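# Place the power unit on the carrier between blue blocks

## Task

Put the power unit onto the carrier so that it rests down inside the space bounded by the blue corner blocks, then open the gripper and pull the arm away from it.

## Robot and tools

ROBOT AND FRAME. Two arms, left_arm and right_arm, are mounted on a table. All positions and orientations share one scene frame: the origin sits on the table surface midway between the arms, +x runs out over the table, +z is up, and left_arm is the one on the +y side. The arm names do not correspond to the left or right of any camera image. On each gripper the fingers extend along its own +z axis and close together along its own y axis. The reported end_effector_position is the point between the finger pads, roughly 1 cm short of the fingertips. Reported hand positions can be slightly wrong, especially at long reach, and arms often stop a centimetre or more from the commanded point, usually below it. Joint limits (rad), base to gripper: waist -2.618 to 3.054, shoulder 0.000 to 3.142, elbow 0.000 to 3.142, wrist pitch -1.571 to 1.571, wrist yaw -1.571 to 1.571, wrist roll -2.094 to 2.094. Elbows cannot fully straighten.

THE ROW. Every moving command uses a row of 16 numbers covering both arms, even if one arm is idle: left_arm x, y, z, qw, qx, qy, qz, opening, then right_arm x, y, z, qw, qx, qy, qz, opening. x, y, z are an absolute target position for that gripper in metres in the scene frame; qw..qz is an absolute target orientation quaternion, w first, in the same frame. Neither is an offset. Opening ranges from -1 (closed) to +1 (fully open, 0.094 m). Optionally 12 more values from 0 to 1 may follow: stiffness multipliers for each joint, left_arm's six then right_arm's six, in Joint positions order; they persist until changed. To keep an orientation steady, repeat the same quaternion in every row rather than copying the drifting reported one. To hold an arm still, resend the whole pose from the last result before it stopped, plus its desired opening.

execute_actions(actions): a list of up to 15 actions. Each action is a table of up to 15 rows; each row drives one control step of 1/30 s, and if fewer than 15 rows are given the last one repeats to fill 15 steps. An empty list only reports state and images. Every step, the commanded pose is clipped to at most 70 mm and 16 degrees away from the gripper's measured pose, so distant targets take several actions; after an action the arm travels only as far as its last clipped pose. An action is rejected for both arms if any target lies more than 0.6 m from that gripper's current position along any of the gripper's own axes; if the first action fails this (checked against the last reported state) or any action is malformed, nothing in the call runs.

move(target, speed, blocking): target is one 16-number row (absolute poses as above). The grippers travel straight lines that finish together, lasting 0.5 to 10 s; anything longer is cut off at 10 s. speed is the peak path speed in m/s, 0.002 to 0.5 (default 0.25); rotation is capped at twice that in rad/s, taking the shorter way. Opening is applied when the move starts. Paths ignore obstacles and the other arm, and grippers can lag, stray or overshoot speed, more so near full extension. Faster motion and targets set deeper past a contact mean harder impacts and pressing. blocking=false returns after 0.5 s while motion continues; until a result shows the move ended, further moves and execute_actions are refused, so use wait or stop first.

wait(seconds): 0 to 10; lets the scene run with last commands held, returning early if a running move ends. stop(): brakes a running move; needs room, more at speed; fingers keep moving. zoom_image(camera, region): camera is cam_low, cam_left_wrist or cam_right_wrist; region is [x0, y0, x1, y1] pixels from the top-left of that camera's 504x504 image, at most 504 by 504. finished_scene(scene): ends the given scene (integer); irreversible, and the goal must already hold and persist.

RESULTS. Each call returns a state line per arm (position and quaternion), Joint positions (last value is finger opening in metres), grip_measured on the command scale (possibly off by about 1 mm each, consistently), Hand target lines (the pose the controller currently pursues), and images from cam_low, cam_left_wrist, cam_right_wrist. Calls that ran actions also list positions at some steps, with HELD marking steps where an arm's command was held back. A move adds a move: line giving the ending (done, off_target, moving, held, fault), limits that acted (paced means the sent pose was clipped; held means a check blocked some steps, after which the arm may lurch fast) and each gripper's distance from its target; if only one arm is named the other finished normally. pose unreachable means the clearance check altered or blocked that arm's command. FAULT lines report an arm stop. MOTOR HOT appears from 75 °C; at 90 °C that arm halts for 10 s, and at 100 °C it goes limp and drops.

GRIPPING. Away from -1 and +1, fingers go to the opening where grip_measured would read the commanded value. To hold, command about 0.03 below grip_measured for a firm grip, less for a lighter one. Pads push roughly 50 to 62 N, less on very thin parts, with a brief spike at first contact.

CAUTIONS. Nothing may leave the table. Do not let the arms strike or push on each other. Avoid drops, slips, fast impacts and heavy pressing; an arm blocked by an object keeps pushing until given a new command. Occasional outside tugs may act on a held part or nudge loose items. Holding loads heats motors, and the robot keeps its last command while you compose replies.

Each tool is called after "Emit:" by a JSON object that holds its "api" and its "payload".

## Session

Emit:
{"api": "execute_actions", "payload": {"actions": []}}

Scene clock: 0.00 s.
left_arm: end_effector_position=(+0.1987, -0.0019, +0.3371) grip_measured=+1.000 end_effector_quat_wxyz=(-0.032, +0.012, +0.751, -0.660) | right_arm: end_effector_position=(+0.1860, -0.4610, +0.1879) grip_measured=+1.000 end_effector_quat_wxyz=(+0.336, +0.838, +0.380, +0.202)
Joint positions: left_arm=[-0.675  1.181  0.999 -0.071  1.038 -1.384  0.094] | right_arm=[-0.063  0.617  0.745 -0.938  0.301  1.989  0.094]
Joint velocities: left_arm=[-0.012 -0.017 -0.007 -0.051 -0.007  0.022  0.   ] | right_arm=[-0.007  0.007  0.002 -0.066 -0.066  0.051  0.   ]
Hand target (left_arm): +0.197, -0.001, +0.345; -0.022, +0.023, +0.746, -0.665
Hand target (right_arm): +0.182, -0.461, +0.187; +0.336, +0.838, +0.382, +0.196
Joint stiffness scale: left_arm=[1. 1. 1. 1. 1. 1.] | right_arm=[1. 1. 1. 1. 1. 1.]

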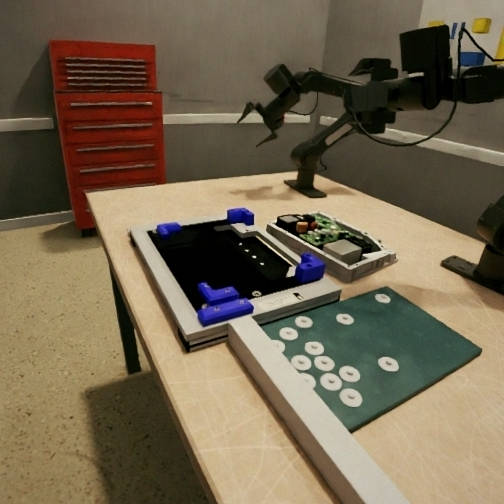

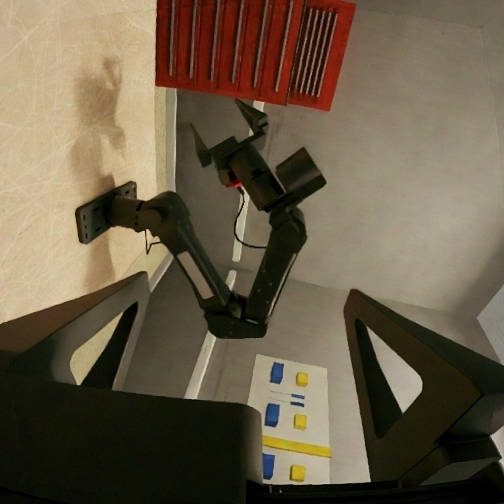

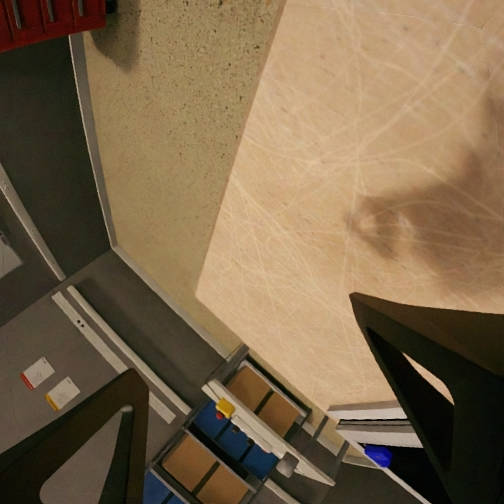

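Emit:
{"api": "move", "payload": {"target": [0.25,0.05,0.4,0,1,0,0,1,0.186,-0.461,0.188,0.336,0.838,0.38,0.202,1]}}

Scene clock: 13.77 s.
left_arm: end_effector_position=(+0.2576, +0.0457, +0.3789) grip_measured=+1.000 end_effector_quat_wxyz=(+0.253, +0.941, +0.112, +0.196) | right_arm: end_effector_position=(+0.1874, -0.4613, +0.1893) grip_measured=+1.000 end_effector_quat_wxyz=(+0.338, +0.836, +0.379, +0.206)
Joint positions: left_arm=[-0.911  1.685  2.333 -1.569 -0.016  2.091  0.094] | right_arm=[-0.063  0.617  0.745 -0.93   0.301  1.989  0.094]
Joint velocities: left_arm=[-0.002  0.002 -0.002 -0.007 -0.11  -0.066  0.   ] | right_arm=[-0.007 -0.022 -0.002  0.037 -0.051 -0.022  0.   ]
Hand target (left_arm): +0.248, +0.052, +0.398; +0.272, +0.932, +0.106, +0.213
Hand target (right_arm): +0.186, -0.461, +0.188; +0.336, +0.838, +0.380, +0.202
Off the commanded pose (left_arm): 0.023 m, 40 deg; orientation clipped at the last step of the last action.
Off the commanded pose (right_arm): 0.002 m, 1 deg.
Joint stiffness scale: left_arm=[1. 1. 1. 1. 1. 1.] | right_arm=[1. 1. 1. 1. 1. 1.]
joint sent to its limit (left arm) — the command would take joint 4 (wrist pitch) past its lower limit and joint 6 (wrist roll) past its upper limit, so those joints were sent only as far as their limits.
move: off_target (left_arm); limits=paced

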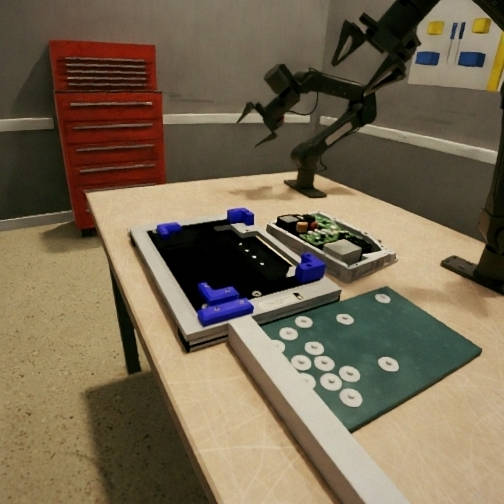

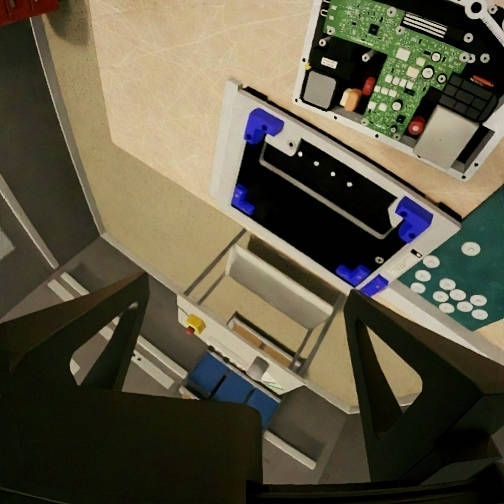

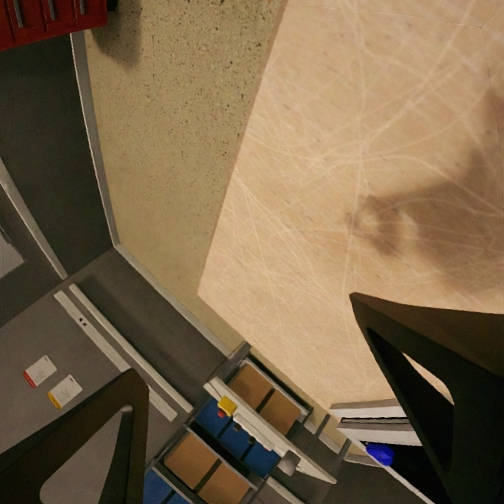

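Emit:
{"api": "move", "payload": {"target": [0.2,0.05,0.3,0,0,1,0,1,0.186,-0.461,0.188,0.336,0.838,0.38,0.202,1]}}

Scene clock: 23.27 s.
left_arm: end_effector_position=(+0.2030, +0.0406, +0.2949) grip_measured=+1.000 end_effector_quat_wxyz=(+0.112, +0.012, +0.983, -0.145) | right_arm: end_effector_position=(+0.1886, -0.4615, +0.1905) grip_measured=+1.000 end_effector_quat_wxyz=(+0.340, +0.836, +0.378, +0.208)
Joint positions: left_arm=[-1.039  1.617  1.987 -1.572 -0.007 -0.921  0.094] | right_arm=[-0.063  0.617  0.745 -0.923  0.301  1.989  0.094]
Joint velocities: left_arm=[ 0.012  0.002  0.002  0.066 -0.051 -0.022  0.   ] | right_arm=[-0.012  0.017 -0.012 -0.022  0.007  0.022  0.   ]
Hand target (left_arm): +0.201, +0.048, +0.299; +0.113, +0.003, +0.982, -0.150
Hand target (right_arm): +0.186, -0.461, +0.188; +0.336, +0.838, +0.380, +0.202
Off the commanded pose (left_arm): 0.011 m, 21 deg; orientation clipped at the last step of the last action.
Off the commanded pose (right_arm): 0.004 m, 1 deg.
Joint stiffness scale: left_arm=[1. 1. 1. 1. 1. 1.] | right_arm=[1. 1. 1. 1. 1. 1.]
joint sent to its limit (left arm) — the command would take joint 4 (wrist pitch) past its lower limit, so that joint was sent only as far as its limit.
move: off_target (left_arm); limits=paced

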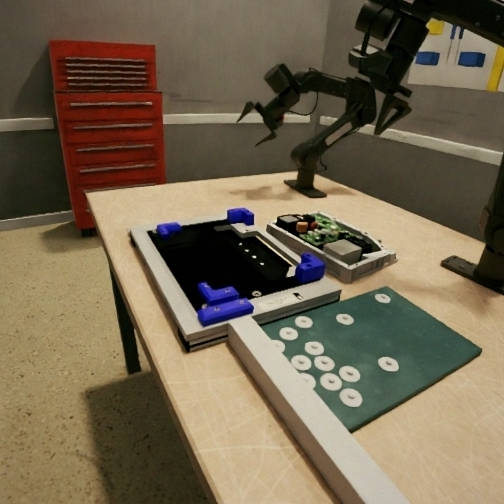

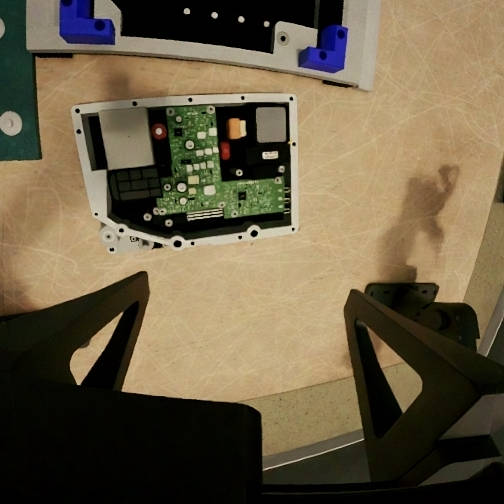

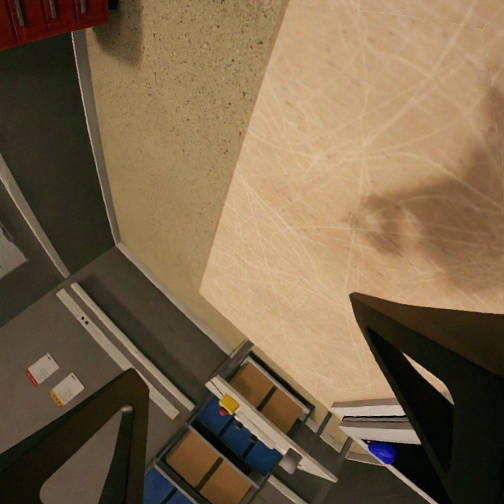

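Emit:
{"api": "move", "payload": {"target": [0.28,0.05,0.2,0,0,1,0,1,0.186,-0.461,0.188,0.336,0.838,0.38,0.202,1]}}

Scene clock: 30.57 s.
left_arm: end_effector_position=(+0.2742, +0.0497, +0.1890) grip_measured=+1.000 end_effector_quat_wxyz=(+0.013, -0.003, +1.000, -0.021) | right_arm: end_effector_position=(+0.1895, -0.4616, +0.1913) grip_measured=+1.000 end_effector_quat_wxyz=(+0.342, +0.835, +0.377, +0.210)
Joint positions: left_arm=[-0.857  1.94   1.99  -1.574  0.012 -0.772  0.094] | right_arm=[-0.063  0.617  0.745 -0.918  0.301  1.989  0.094]
Joint velocities: left_arm=[-0.017  0.002  0.051  0.081  0.022  0.007  0.   ] | right_arm=[ 0.017 -0.007 -0.012 -0.022  0.007  0.081  0.   ]
Hand target (left_arm): +0.280, +0.050, +0.200; +0.031, -0.002, +0.999, -0.028
Hand target (right_arm): +0.186, -0.461, +0.188; +0.336, +0.838, +0.380, +0.202
Off the commanded pose (left_arm): 0.012 m, 3 deg.
Off the commanded pose (right_arm): 0.005 m, 1 deg.
Joint stiffness scale: left_arm=[1. 1. 1. 1. 1. 1.] | right_arm=[1. 1. 1. 1. 1. 1.]
joint sent to its limit (left arm) — the command would take joint 4 (wrist pitch) past its lower limit, so that joint was sent only as far as its limit.
move: off_target (left_arm)

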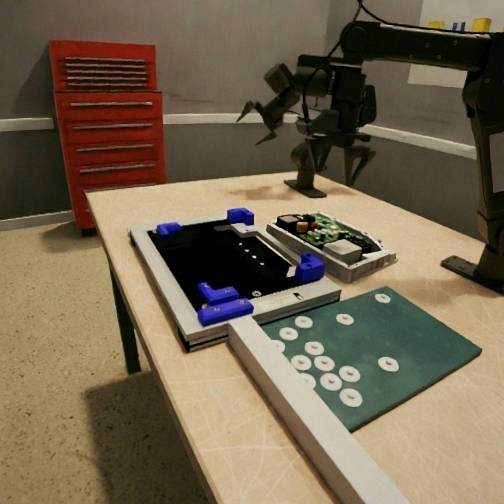

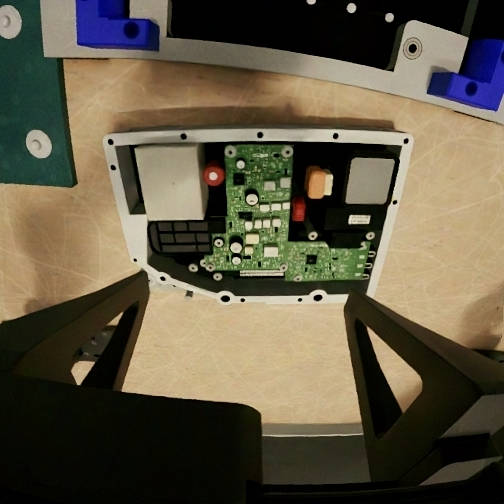

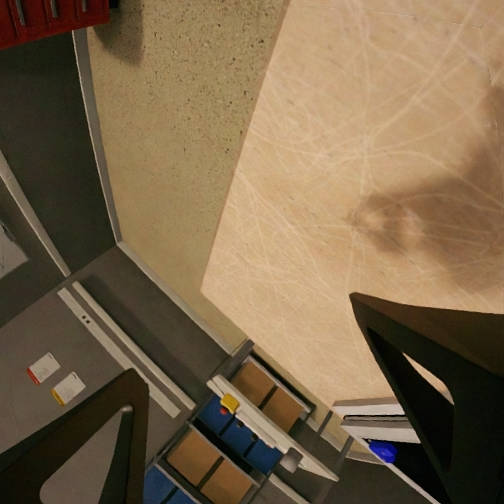

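Emit:
{"api": "move", "payload": {"target": [0.25,0.05,0.12,0,0.707,0.707,0,0.2,0.186,-0.461,0.188,0.336,0.838,0.38,0.202,1]}}

Scene clock: 53.67 s.
left_arm: end_effector_position=(+0.2529, +0.0506, +0.1140) grip_measured=+0.201 end_effector_quat_wxyz=(-0.014, +0.700, +0.714, -0.002) | right_arm: end_effector_position=(+0.1904, -0.4618, +0.1923) grip_measured=+1.000 end_effector_quat_wxyz=(+0.343, +0.834, +0.376, +0.212)
Joint positions: left_arm=[-0.902  1.909  1.648 -1.337  0.004  0.742  0.056] | right_arm=[-0.063  0.617  0.745 -0.912  0.301  1.989  0.094]
Joint velocities: left_arm=[ 0.002 -0.012 -0.007 -0.022 -0.051  0.007 -0.   ] | right_arm=[ 0.002  0.007 -0.007 -0.037 -0.007 -0.037  0.   ]
Hand target (left_arm): +0.251, +0.049, +0.120; -0.000, +0.707, +0.707, -0.000
Hand target (right_arm): +0.186, -0.461, +0.188; +0.336, +0.838, +0.380, +0.202
Off the commanded pose (left_arm): 0.007 m, 2 deg.
Off the commanded pose (right_arm): 0.006 m, 2 deg.
Joint stiffness scale: left_arm=[1. 1. 1. 1. 1. 1.] | right_arm=[1. 1. 1. 1. 1. 1.]
move: done

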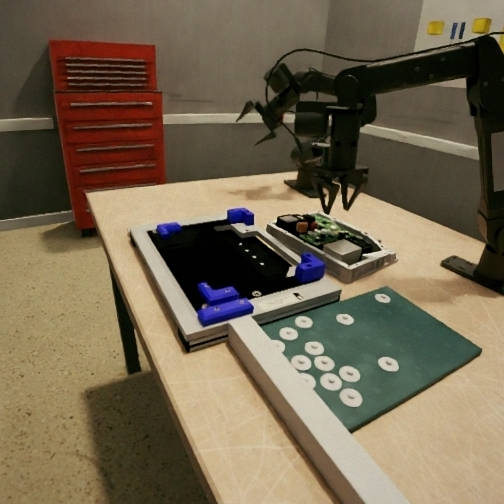

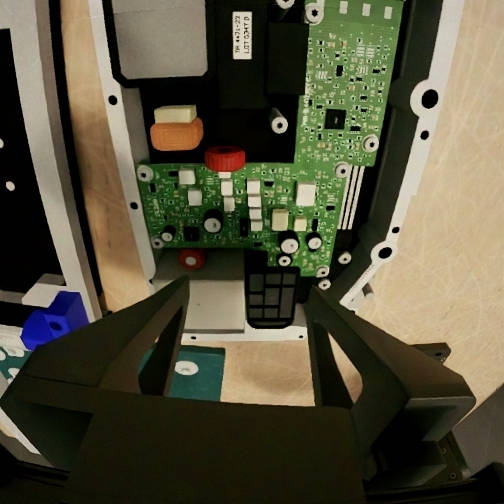

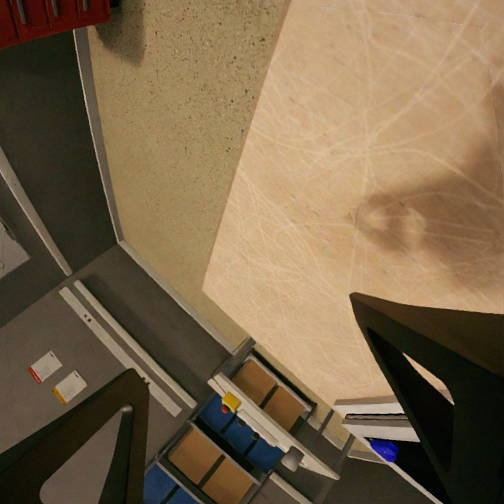

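Emit:
{"api": "move", "payload": {"target": [0.25,0.05,0.075,0,0.707,0.707,0,0.2,0.25,-0.2,0.13,0,0.707,0.707,0,0.2]}}

Emit:
{"api": "move", "payload": {"target": [0.25,0.05,0.075,0,0.707,0.707,0,0.2,0.25,-0.2,0.13,0,0.707,-0.707,0,0.2]}}

Scene clock: 71.83 s.
left_arm: end_effector_position=(+0.2526, +0.0509, +0.0736) grip_measured=+0.201 end_effector_quat_wxyz=(-0.007, +0.701, +0.713, -0.002) | right_arm: end_effector_position=(+0.2549, -0.2047, +0.1306) grip_measured=+0.202 end_effector_quat_wxyz=(-0.011, +0.693, +0.720, +0.011)
Joint positions: left_arm=[-0.902  1.909  1.487 -1.162  0.004  0.746  0.056] | right_arm=[ 0.67   1.706  1.461 -1.311 -0.027  2.086  0.056]
Joint velocities: left_arm=[-0.007 -0.007 -0.007  0.007  0.007 -0.007  0.001] | right_arm=[-0.002  0.007  0.002 -0.022 -0.007 -0.007 -0.001]
Hand target (left_arm): +0.251, +0.049, +0.075; -0.000, +0.707, +0.707, +0.000
Hand target (right_arm): +0.252, -0.202, +0.132; -0.017, +0.692, +0.721, +0.004
Off the commanded pose (left_arm): 0.003 m, 1 deg.
Off the commanded pose (right_arm): 0.007 m, 3 deg.
Joint stiffness scale: left_arm=[1. 1. 1. 1. 1. 1.] | right_arm=[1. 1. 1. 1. 1. 1.]
joint sent to its limit (right arm) — the command would take joint 6 (wrist roll) past its upper limit, so that joint was sent only as far as its limit.
move: off_target (right_arm)

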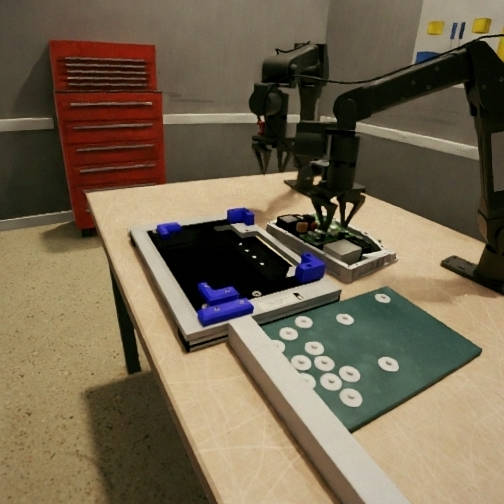

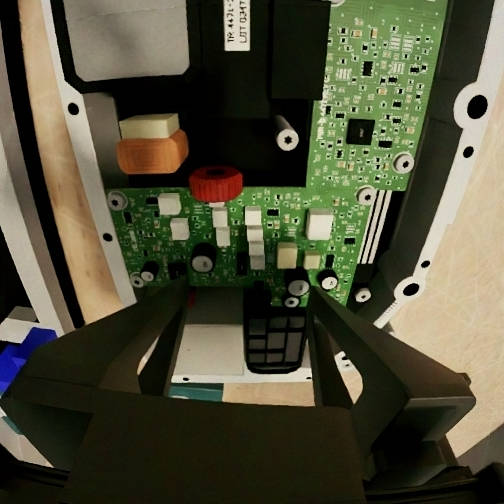

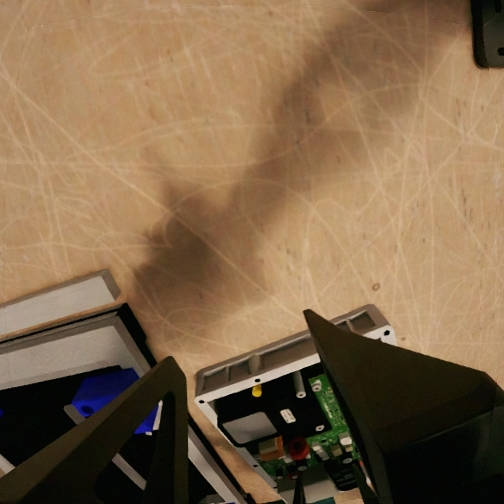

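Scene clock: 78.60 s.
left_arm: end_effector_position=(+0.2528, +0.0508, +0.0736) grip_measured=+0.201 end_effector_quat_wxyz=(-0.006, +0.701, +0.713, -0.002) | right_arm: end_effector_position=(+0.2499, -0.2022, +0.1305) grip_measured=+0.202 end_effector_quat_wxyz=(-0.003, +0.700, -0.714, -0.004)
Joint positions: left_arm=[-0.902  1.909  1.487 -1.161  0.004  0.746  0.056] | right_arm=[ 0.697  1.706  1.461 -1.322 -0.008 -0.971  0.056]
Joint velocities: left_arm=[-0.017 -0.002 -0.017  0.081 -0.022  0.007 -0.001] | right_arm=[-0.002  0.002 -0.017 -0.066  0.066 -0.022  0.001]
Hand target (left_arm): +0.250, +0.050, +0.075; -0.000, +0.707, +0.707, -0.000
Hand target (right_arm): +0.250, -0.200, +0.130; +0.000, +0.707, -0.707, -0.000
Off the commanded pose (left_arm): 0.003 m, 1 deg.
Off the commanded pose (right_arm): 0.002 m, 1 deg.
Joint stiffness scale: left_arm=[1. 1. 1. 1. 1. 1.] | right_arm=[1. 1. 1. 1. 1. 1.]
move: done

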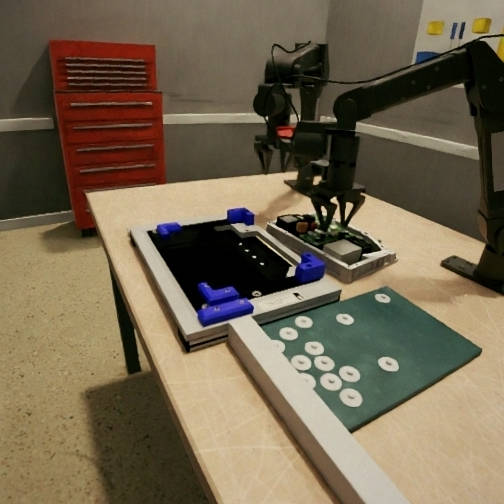

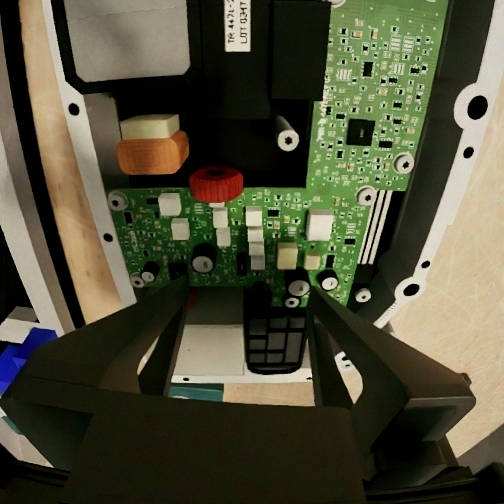

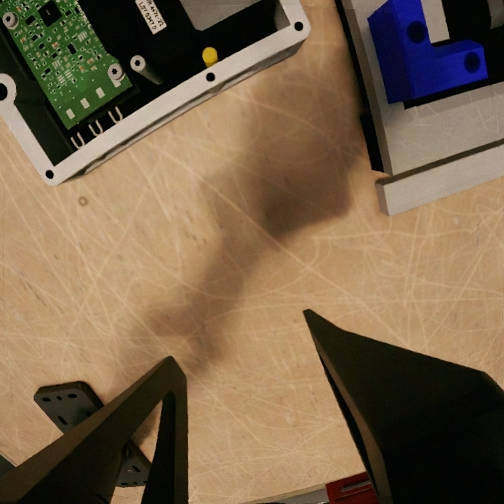

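Emit:
{"api": "move", "payload": {"target": [0.25,0.16,0.1,0,0,1,0,0.2,0.25,-0.1,0.1,0,0,1,0,0.2]}}

Scene clock: 98.97 s.
left_arm: end_effector_position=(+0.2508, +0.1543, +0.0954) grip_measured=+0.201 end_effector_quat_wxyz=(-0.003, +0.009, +1.000, -0.000) | right_arm: end_effector_position=(+0.2500, -0.1052, +0.1018) grip_measured=+0.202 end_effector_quat_wxyz=(-0.004, +0.000, +1.000, +0.002)
Joint positions: left_arm=[-0.653  1.636  1.243 -1.184  0.004 -0.542  0.056] | right_arm=[ 0.917  1.962  1.672 -1.285 -0.008  0.8    0.056]
Joint velocities: left_arm=[-0.007 -0.017  0.017 -0.007  0.051  0.007  0.001] | right_arm=[-0.007 -0.027 -0.002  0.007  0.022  0.007 -0.001]
Hand target (left_arm): +0.249, +0.160, +0.099; +0.002, +0.000, +1.000, +0.001
Hand target (right_arm): +0.251, -0.101, +0.100; -0.001, -0.000, +1.000, -0.001
Off the commanded pose (left_arm): 0.007 m, 1 deg.
Off the commanded pose (right_arm): 0.006 m, 1 deg.
Joint stiffness scale: left_arm=[1. 1. 1. 1. 1. 1.] | right_arm=[1. 1. 1. 1. 1. 1.]
move: done

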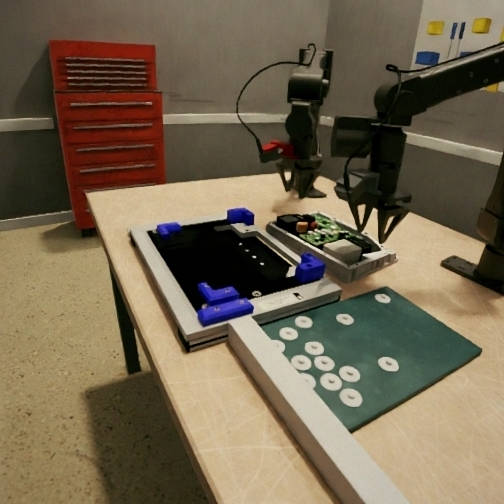

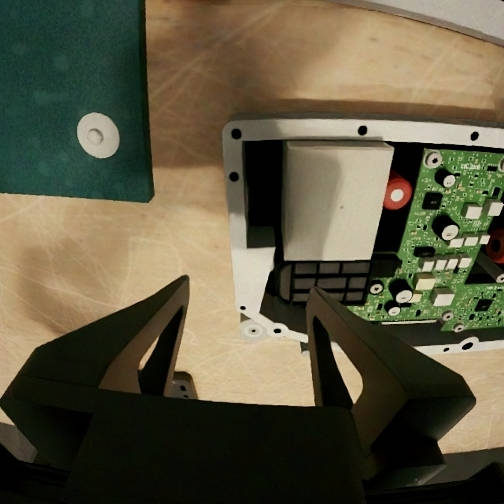

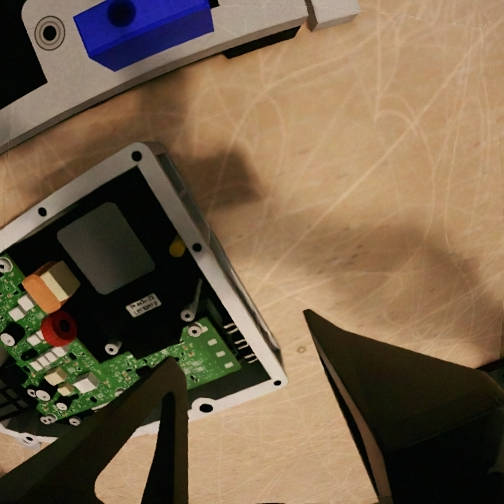

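Emit:
{"api": "move", "payload": {"target": [0.27,0.152,0.065,0,0,1,0,0.0,0.27,-0.1,0.065,0,0,1,0,0.2], "speed": 0.08}}

Scene clock: 106.23 s.
left_arm: end_effector_position=(+0.2687, +0.1486, +0.0694) grip_measured=+0.001 end_effector_quat_wxyz=(+0.000, +0.002, +1.000, -0.002) | right_arm: end_effector_position=(+0.2677, -0.0958, +0.0711) grip_measured=+0.202 end_effector_quat_wxyz=(+0.002, -0.001, +1.000, +0.007)
Joint positions: left_arm=[-0.638  1.716  1.227 -1.079  0.004 -0.542  0.047] | right_arm=[ 0.901  2.033  1.652 -1.177 -0.008  0.782  0.056]
Joint velocities: left_arm=[-0.017 -0.012  0.007  0.037  0.081 -0.007 -0.001] | right_arm=[ 0.002 -0.012  0.002  0.037 -0.022  0.037 -0.   ]
Hand target (left_arm): +0.270, +0.152, +0.065; -0.000, -0.000, +1.000, +0.000
Hand target (right_arm): +0.270, -0.100, +0.065; -0.000, +0.000, +1.000, +0.000
Off the commanded pose (left_arm): 0.006 m, 0 deg.
Off the commanded pose (right_arm): 0.008 m, 1 deg.
Joint stiffness scale: left_arm=[1. 1. 1. 1. 1. 1.] | right_arm=[1. 1. 1. 1. 1. 1.]
move: done

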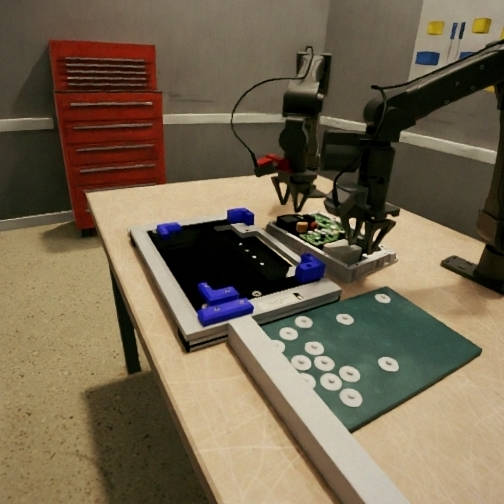

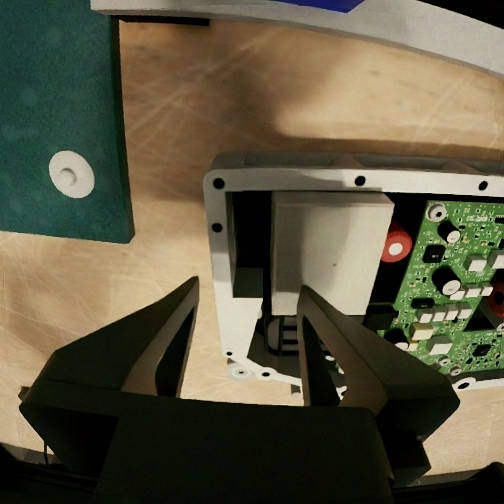

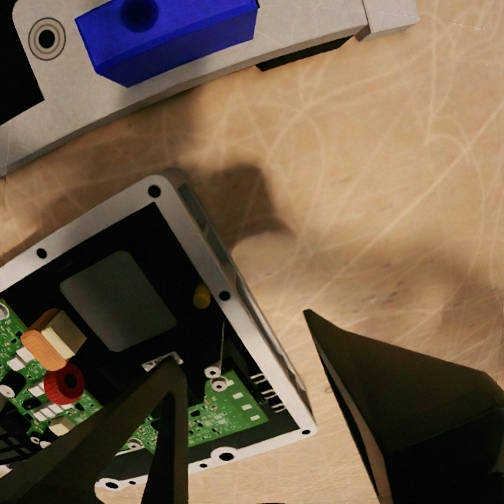

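Emit:
{"api": "move", "payload": {"target": [0.29,0.165,0.045,0,0,1,0,0.0,0.29,-0.105,0.047,0,0,1,0,0.1], "speed": 0.05}}

Scene clock: 112.53 s.
left_arm: end_effector_position=(+0.2819, +0.1561, +0.0628) grip_measured=+0.001 end_effector_quat_wxyz=(-0.001, +0.006, +1.000, -0.019) | right_arm: end_effector_position=(+0.2807, -0.0996, +0.0638) grip_measured=+0.102 end_effector_quat_wxyz=(+0.002, -0.006, +1.000, +0.016)
Joint positions: left_arm=[-0.577  1.74   1.227 -1.043  0.035 -0.472  0.047] | right_arm=[ 0.865  2.053  1.652 -1.146 -0.022  0.737  0.052]
Joint velocities: left_arm=[-0.007  0.007 -0.007  0.051 -0.007  0.022  0.   ] | right_arm=[ 0.007 -0.002 -0.007 -0.051 -0.051 -0.022 -0.001]
Hand target (left_arm): +0.289, +0.165, +0.046; -0.000, +0.000, +1.000, +0.000
Hand target (right_arm): +0.289, -0.106, +0.047; -0.000, -0.000, +1.000, +0.000
Off the commanded pose (left_arm): 0.021 m, 2 deg.
Off the commanded pose (right_arm): 0.020 m, 2 deg.
Joint stiffness scale: left_arm=[1. 1. 1. 1. 1. 1.] | right_arm=[1. 1. 1. 1. 1. 1.]
move: off_target (left_arm, right_arm)

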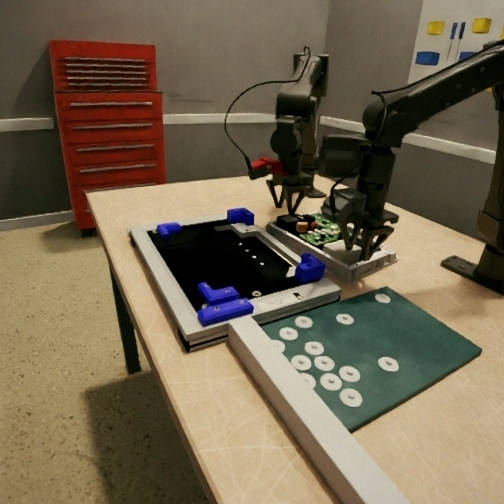

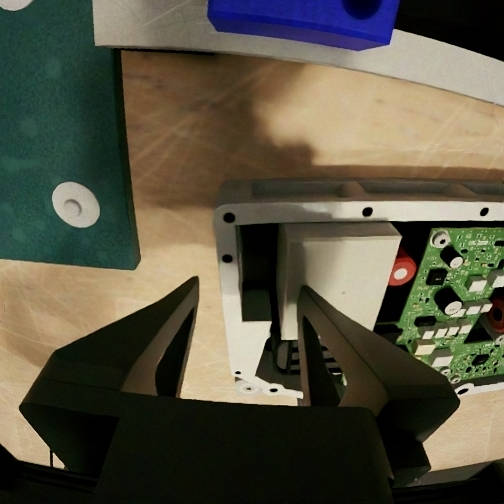

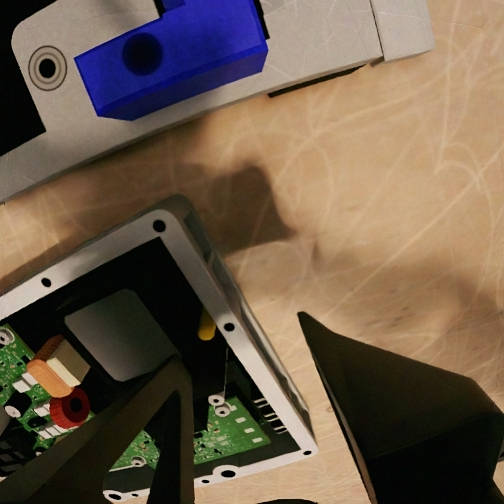

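Emit:
{"api": "move", "payload": {"target": [0.29,0.165,0.08,0,0,1,0,0.0,0.29,-0.105,0.08,0,0,1,0,0.1], "speed": 0.08}}

Scene clock: 118.27 s.
left_arm: end_effector_position=(+0.2811, +0.1634, +0.0749) grip_measured=+0.001 end_effector_quat_wxyz=(-0.009, +0.004, +1.000, -0.003) | right_arm: end_effector_position=(+0.2851, -0.1002, +0.0816) grip_measured=+0.102 end_effector_quat_wxyz=(-0.000, -0.003, +1.000, +0.011)
Joint positions: left_arm=[-0.57   1.74   1.277 -1.122  0.013 -0.469  0.047] | right_arm=[ 0.859  2.065  1.742 -1.234 -0.017  0.735  0.052]
Joint velocities: left_arm=[ 0.002 -0.012 -0.002  0.066 -0.022 -0.022  0.001] | right_arm=[-0.007 -0.017 -0.012  0.051  0.007  0.037 -0.001]
Hand target (left_arm): +0.290, +0.165, +0.080; +0.000, -0.000, +1.000, -0.000
Hand target (right_arm): +0.290, -0.105, +0.080; +0.000, +0.000, +1.000, +0.000
Off the commanded pose (left_arm): 0.010 m, 1 deg.
Off the commanded pose (right_arm): 0.007 m, 1 deg.
Joint stiffness scale: left_arm=[1. 1. 1. 1. 1. 1.] | right_arm=[1. 1. 1. 1. 1. 1.]
move: done

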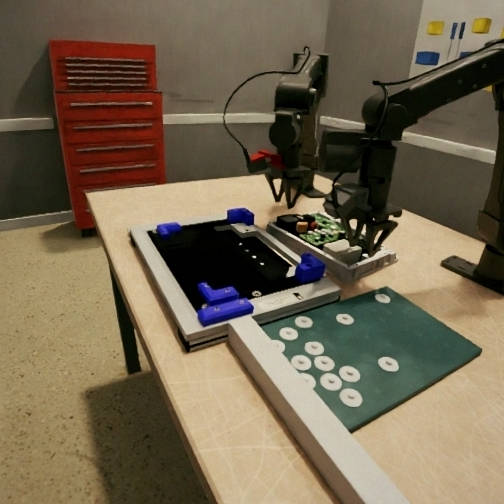

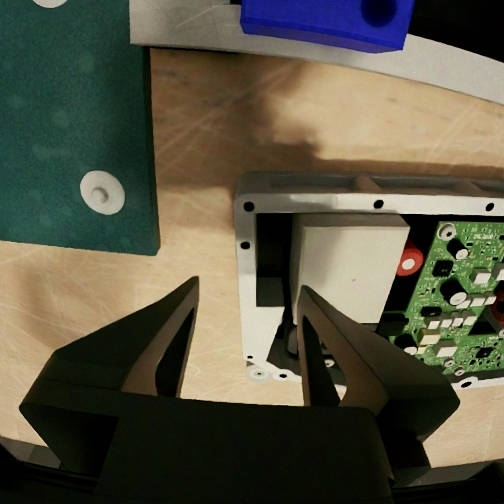

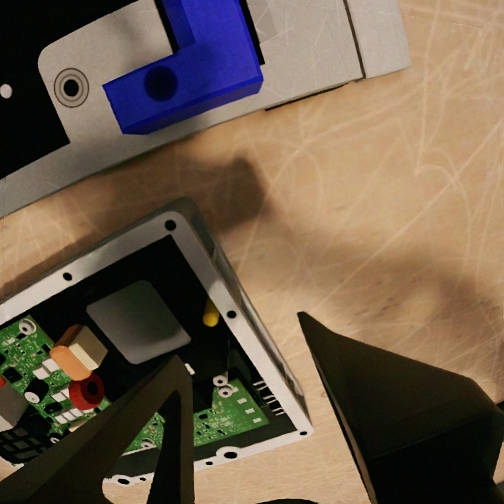

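Emit:
{"api": "move", "payload": {"target": [0.29,0.115,0.085,0,0,1,0,0.45,0.29,-0.105,0.08,0,0,1,0,0.1], "speed": 0.08}}

Emit:
{"api": "move", "payload": {"target": [0.29,0.115,0.045,0,0,1,0,0.45,0.29,-0.105,0.04,0,0,1,0,0.1], "speed": 0.04}}

Scene clock: 136.17 s.
left_arm: end_effector_position=(+0.2852, +0.1191, +0.0808) grip_measured=+0.449 end_effector_quat_wxyz=(-0.009, +0.001, +1.000, -0.002) | right_arm: end_effector_position=(+0.2849, -0.1004, +0.0816) grip_measured=+0.102 end_effector_quat_wxyz=(-0.001, -0.003, +1.000, +0.010)
Joint positions: left_arm=[-0.683  1.831  1.413 -1.165  0.013 -0.589  0.068] | right_arm=[ 0.859  2.065  1.742 -1.235 -0.017  0.735  0.052]
Joint velocities: left_arm=[ 0.017 -0.007 -0.012 -0.022  0.007 -0.007  0.   ] | right_arm=[ 0.012 -0.017 -0.007 -0.007  0.037  0.081 -0.   ]
Hand target (left_arm): +0.290, +0.115, +0.085; -0.000, -0.000, +1.000, -0.001
Hand target (right_arm): +0.290, -0.105, +0.080; +0.000, +0.000, +1.000, +0.000
Off the commanded pose (left_arm): 0.008 m, 1 deg.
Off the commanded pose (right_arm): 0.007 m, 1 deg.
Joint stiffness scale: left_arm=[1. 1. 1. 1. 1. 1.] | right_arm=[1. 1. 1. 1. 1. 1.]
move: done

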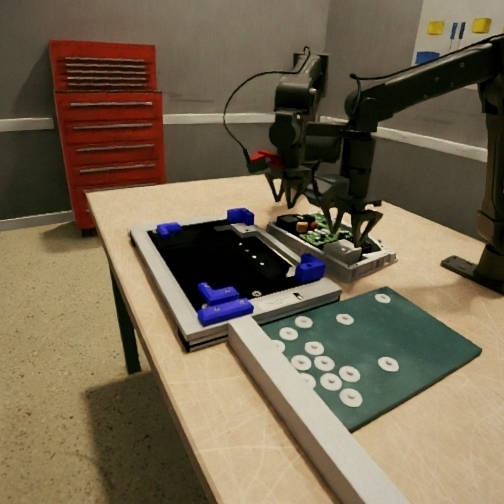

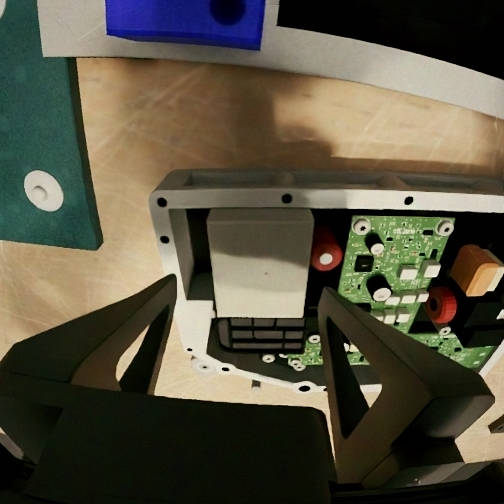

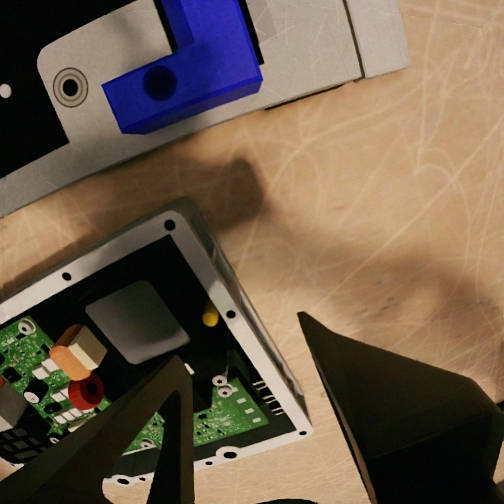

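Scene clock: 137.67 s.
left_arm: end_effector_position=(+0.2951, +0.1125, +0.0560) grip_measured=+0.449 end_effector_quat_wxyz=(+0.007, -0.000, +1.000, -0.012) | right_arm: end_effector_position=(+0.2871, -0.0986, +0.0633) grip_measured=+0.101 end_effector_quat_wxyz=(+0.006, -0.004, +1.000, +0.016)
Joint positions: left_arm=[-0.683  1.861  1.351 -1.035  0.013 -0.591  0.068] | right_arm=[ 0.859  2.068  1.673 -1.145 -0.016  0.735  0.052]
Joint velocities: left_arm=[ 0.012 -0.012 -0.007 -0.022 -0.022  0.081  0.   ] | right_arm=[-0.007 -0.022 -0.007  0.007 -0.007 -0.051  0.   ]
Hand target (left_arm): +0.290, +0.115, +0.045; -0.000, +0.000, +1.000, -0.000
Hand target (right_arm): +0.289, -0.106, +0.041; -0.000, -0.000, +1.000, -0.000
Off the commanded pose (left_arm): 0.012 m, 2 deg.
Off the commanded pose (right_arm): 0.024 m, 2 deg.
Joint stiffness scale: left_arm=[1. 1. 1. 1. 1. 1.] | right_arm=[1. 1. 1. 1. 1. 1.]
move: off_target (left_arm, right_arm)

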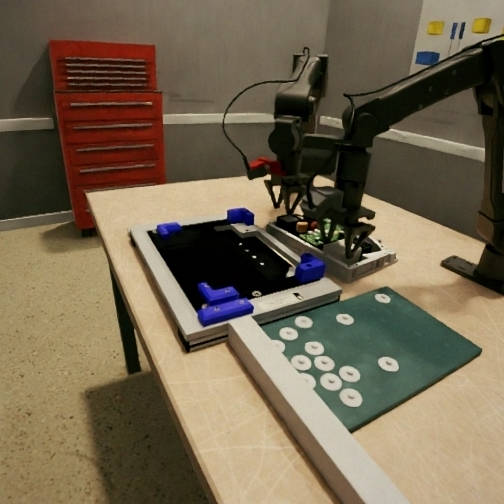

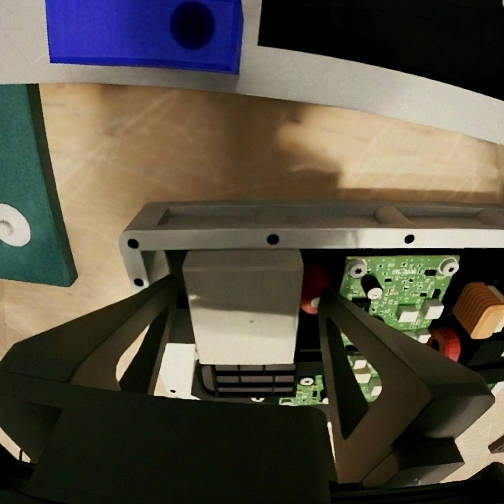

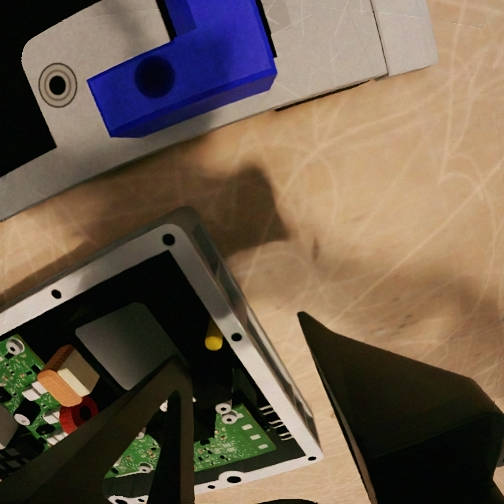

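Emit:
{"api": "move", "payload": {"target": [0.29,0.115,0.045,0,0,1,0,0.0,0.29,-0.12,0.08,0,0,1,0,0.4], "speed": 0.05}}

Emit:
{"api": "move", "payload": {"target": [0.29,0.115,0.05,0,0,1,0,0.0,0.29,-0.12,0.04,0,0,1,0,0.4], "speed": 0.04}}

Scene clock: 146.27 s.
left_arm: end_effector_position=(+0.2950, +0.1146, +0.0555) grip_measured=+0.066 end_effector_quat_wxyz=(+0.007, -0.003, +1.000, -0.008) | right_arm: end_effector_position=(+0.2831, -0.1180, +0.0678) grip_measured=+0.398 end_effector_quat_wxyz=(-0.014, -0.000, +1.000, -0.002)
Joint positions: left_arm=[-0.681  1.861  1.349 -1.038  0.006 -0.594  0.05 ] | right_arm=[ 0.829  2.056  1.673 -1.212 -0.015  0.711  0.066]
Joint velocities: left_arm=[ 0.017  0.007 -0.017  0.022 -0.007  0.037 -0.   ] | right_arm=[-0.027 -0.002  0.007 -0.051 -0.066 -0.081  0.   ]
Hand target (left_arm): +0.290, +0.115, +0.045; -0.000, +0.000, +1.000, +0.000
Hand target (right_arm): +0.290, -0.120, +0.080; +0.000, +0.000, +1.000, +0.000
Off the commanded pose (left_arm): 0.012 m, 1 deg.
Off the commanded pose (right_arm): 0.014 m, 2 deg.
Joint stiffness scale: left_arm=[1. 1. 1. 1. 1. 1.] | right_arm=[1. 1. 1. 1. 1. 1.]
move: off_target (left_arm, right_arm)

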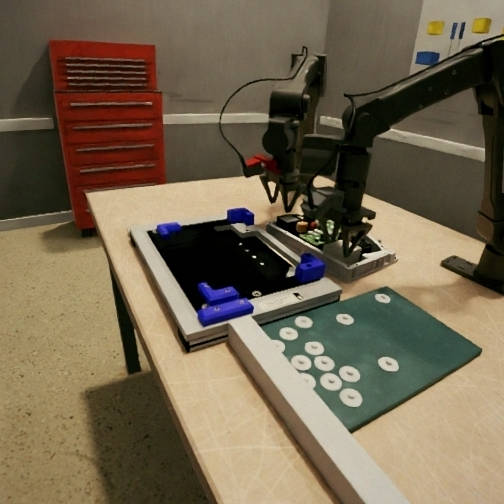

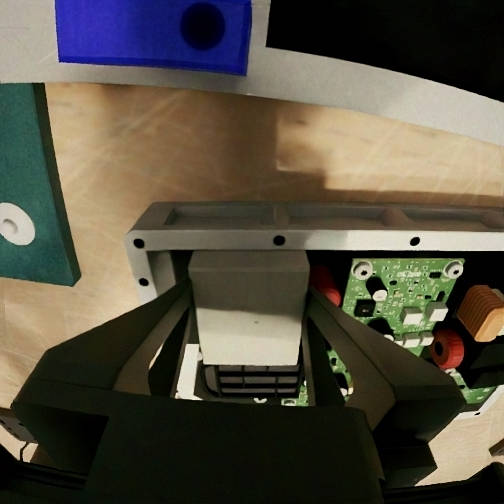

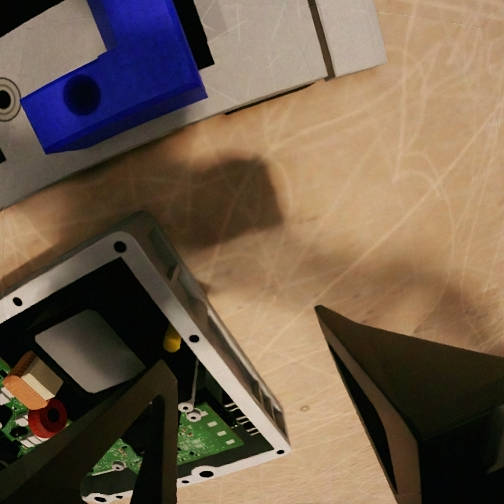

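Scene clock: 147.23 s.
left_arm: end_effector_position=(+0.2950, +0.1146, +0.0555) grip_measured=+0.066 end_effector_quat_wxyz=(+0.007, -0.003, +1.000, -0.008) | right_arm: end_effector_position=(+0.2851, -0.1174, +0.0523) grip_measured=+0.398 end_effector_quat_wxyz=(-0.006, -0.003, +1.000, +0.003)
Joint positions: left_arm=[-0.681  1.861  1.349 -1.038  0.006 -0.594  0.05 ] | right_arm=[ 0.828  2.056  1.611 -1.132 -0.012  0.706  0.066]
Joint velocities: left_arm=[-0.002  0.007 -0.002  0.037 -0.051 -0.022 -0.   ] | right_arm=[ 0.002  0.012 -0.022  0.022  0.022 -0.007 -0.   ]
Hand target (left_arm): +0.290, +0.115, +0.050; -0.000, -0.000, +1.000, -0.000
Hand target (right_arm): +0.290, -0.120, +0.040; -0.001, +0.000, +1.000, -0.000
Off the commanded pose (left_arm): 0.007 m, 1 deg.
Off the commanded pose (right_arm): 0.013 m, 1 deg.
Joint stiffness scale: left_arm=[1. 1. 1. 1. 1. 1.] | right_arm=[1. 1. 1. 1. 1. 1.]
move: off_target (right_arm)

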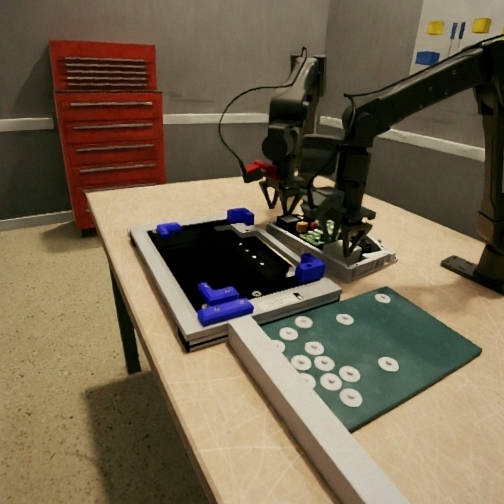

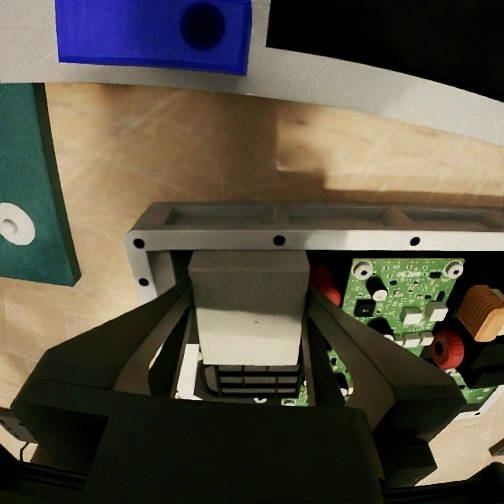

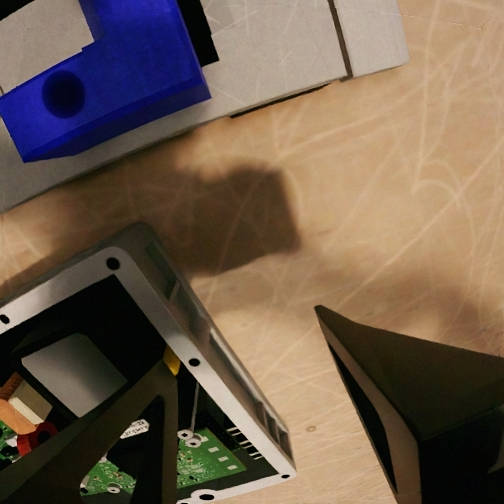

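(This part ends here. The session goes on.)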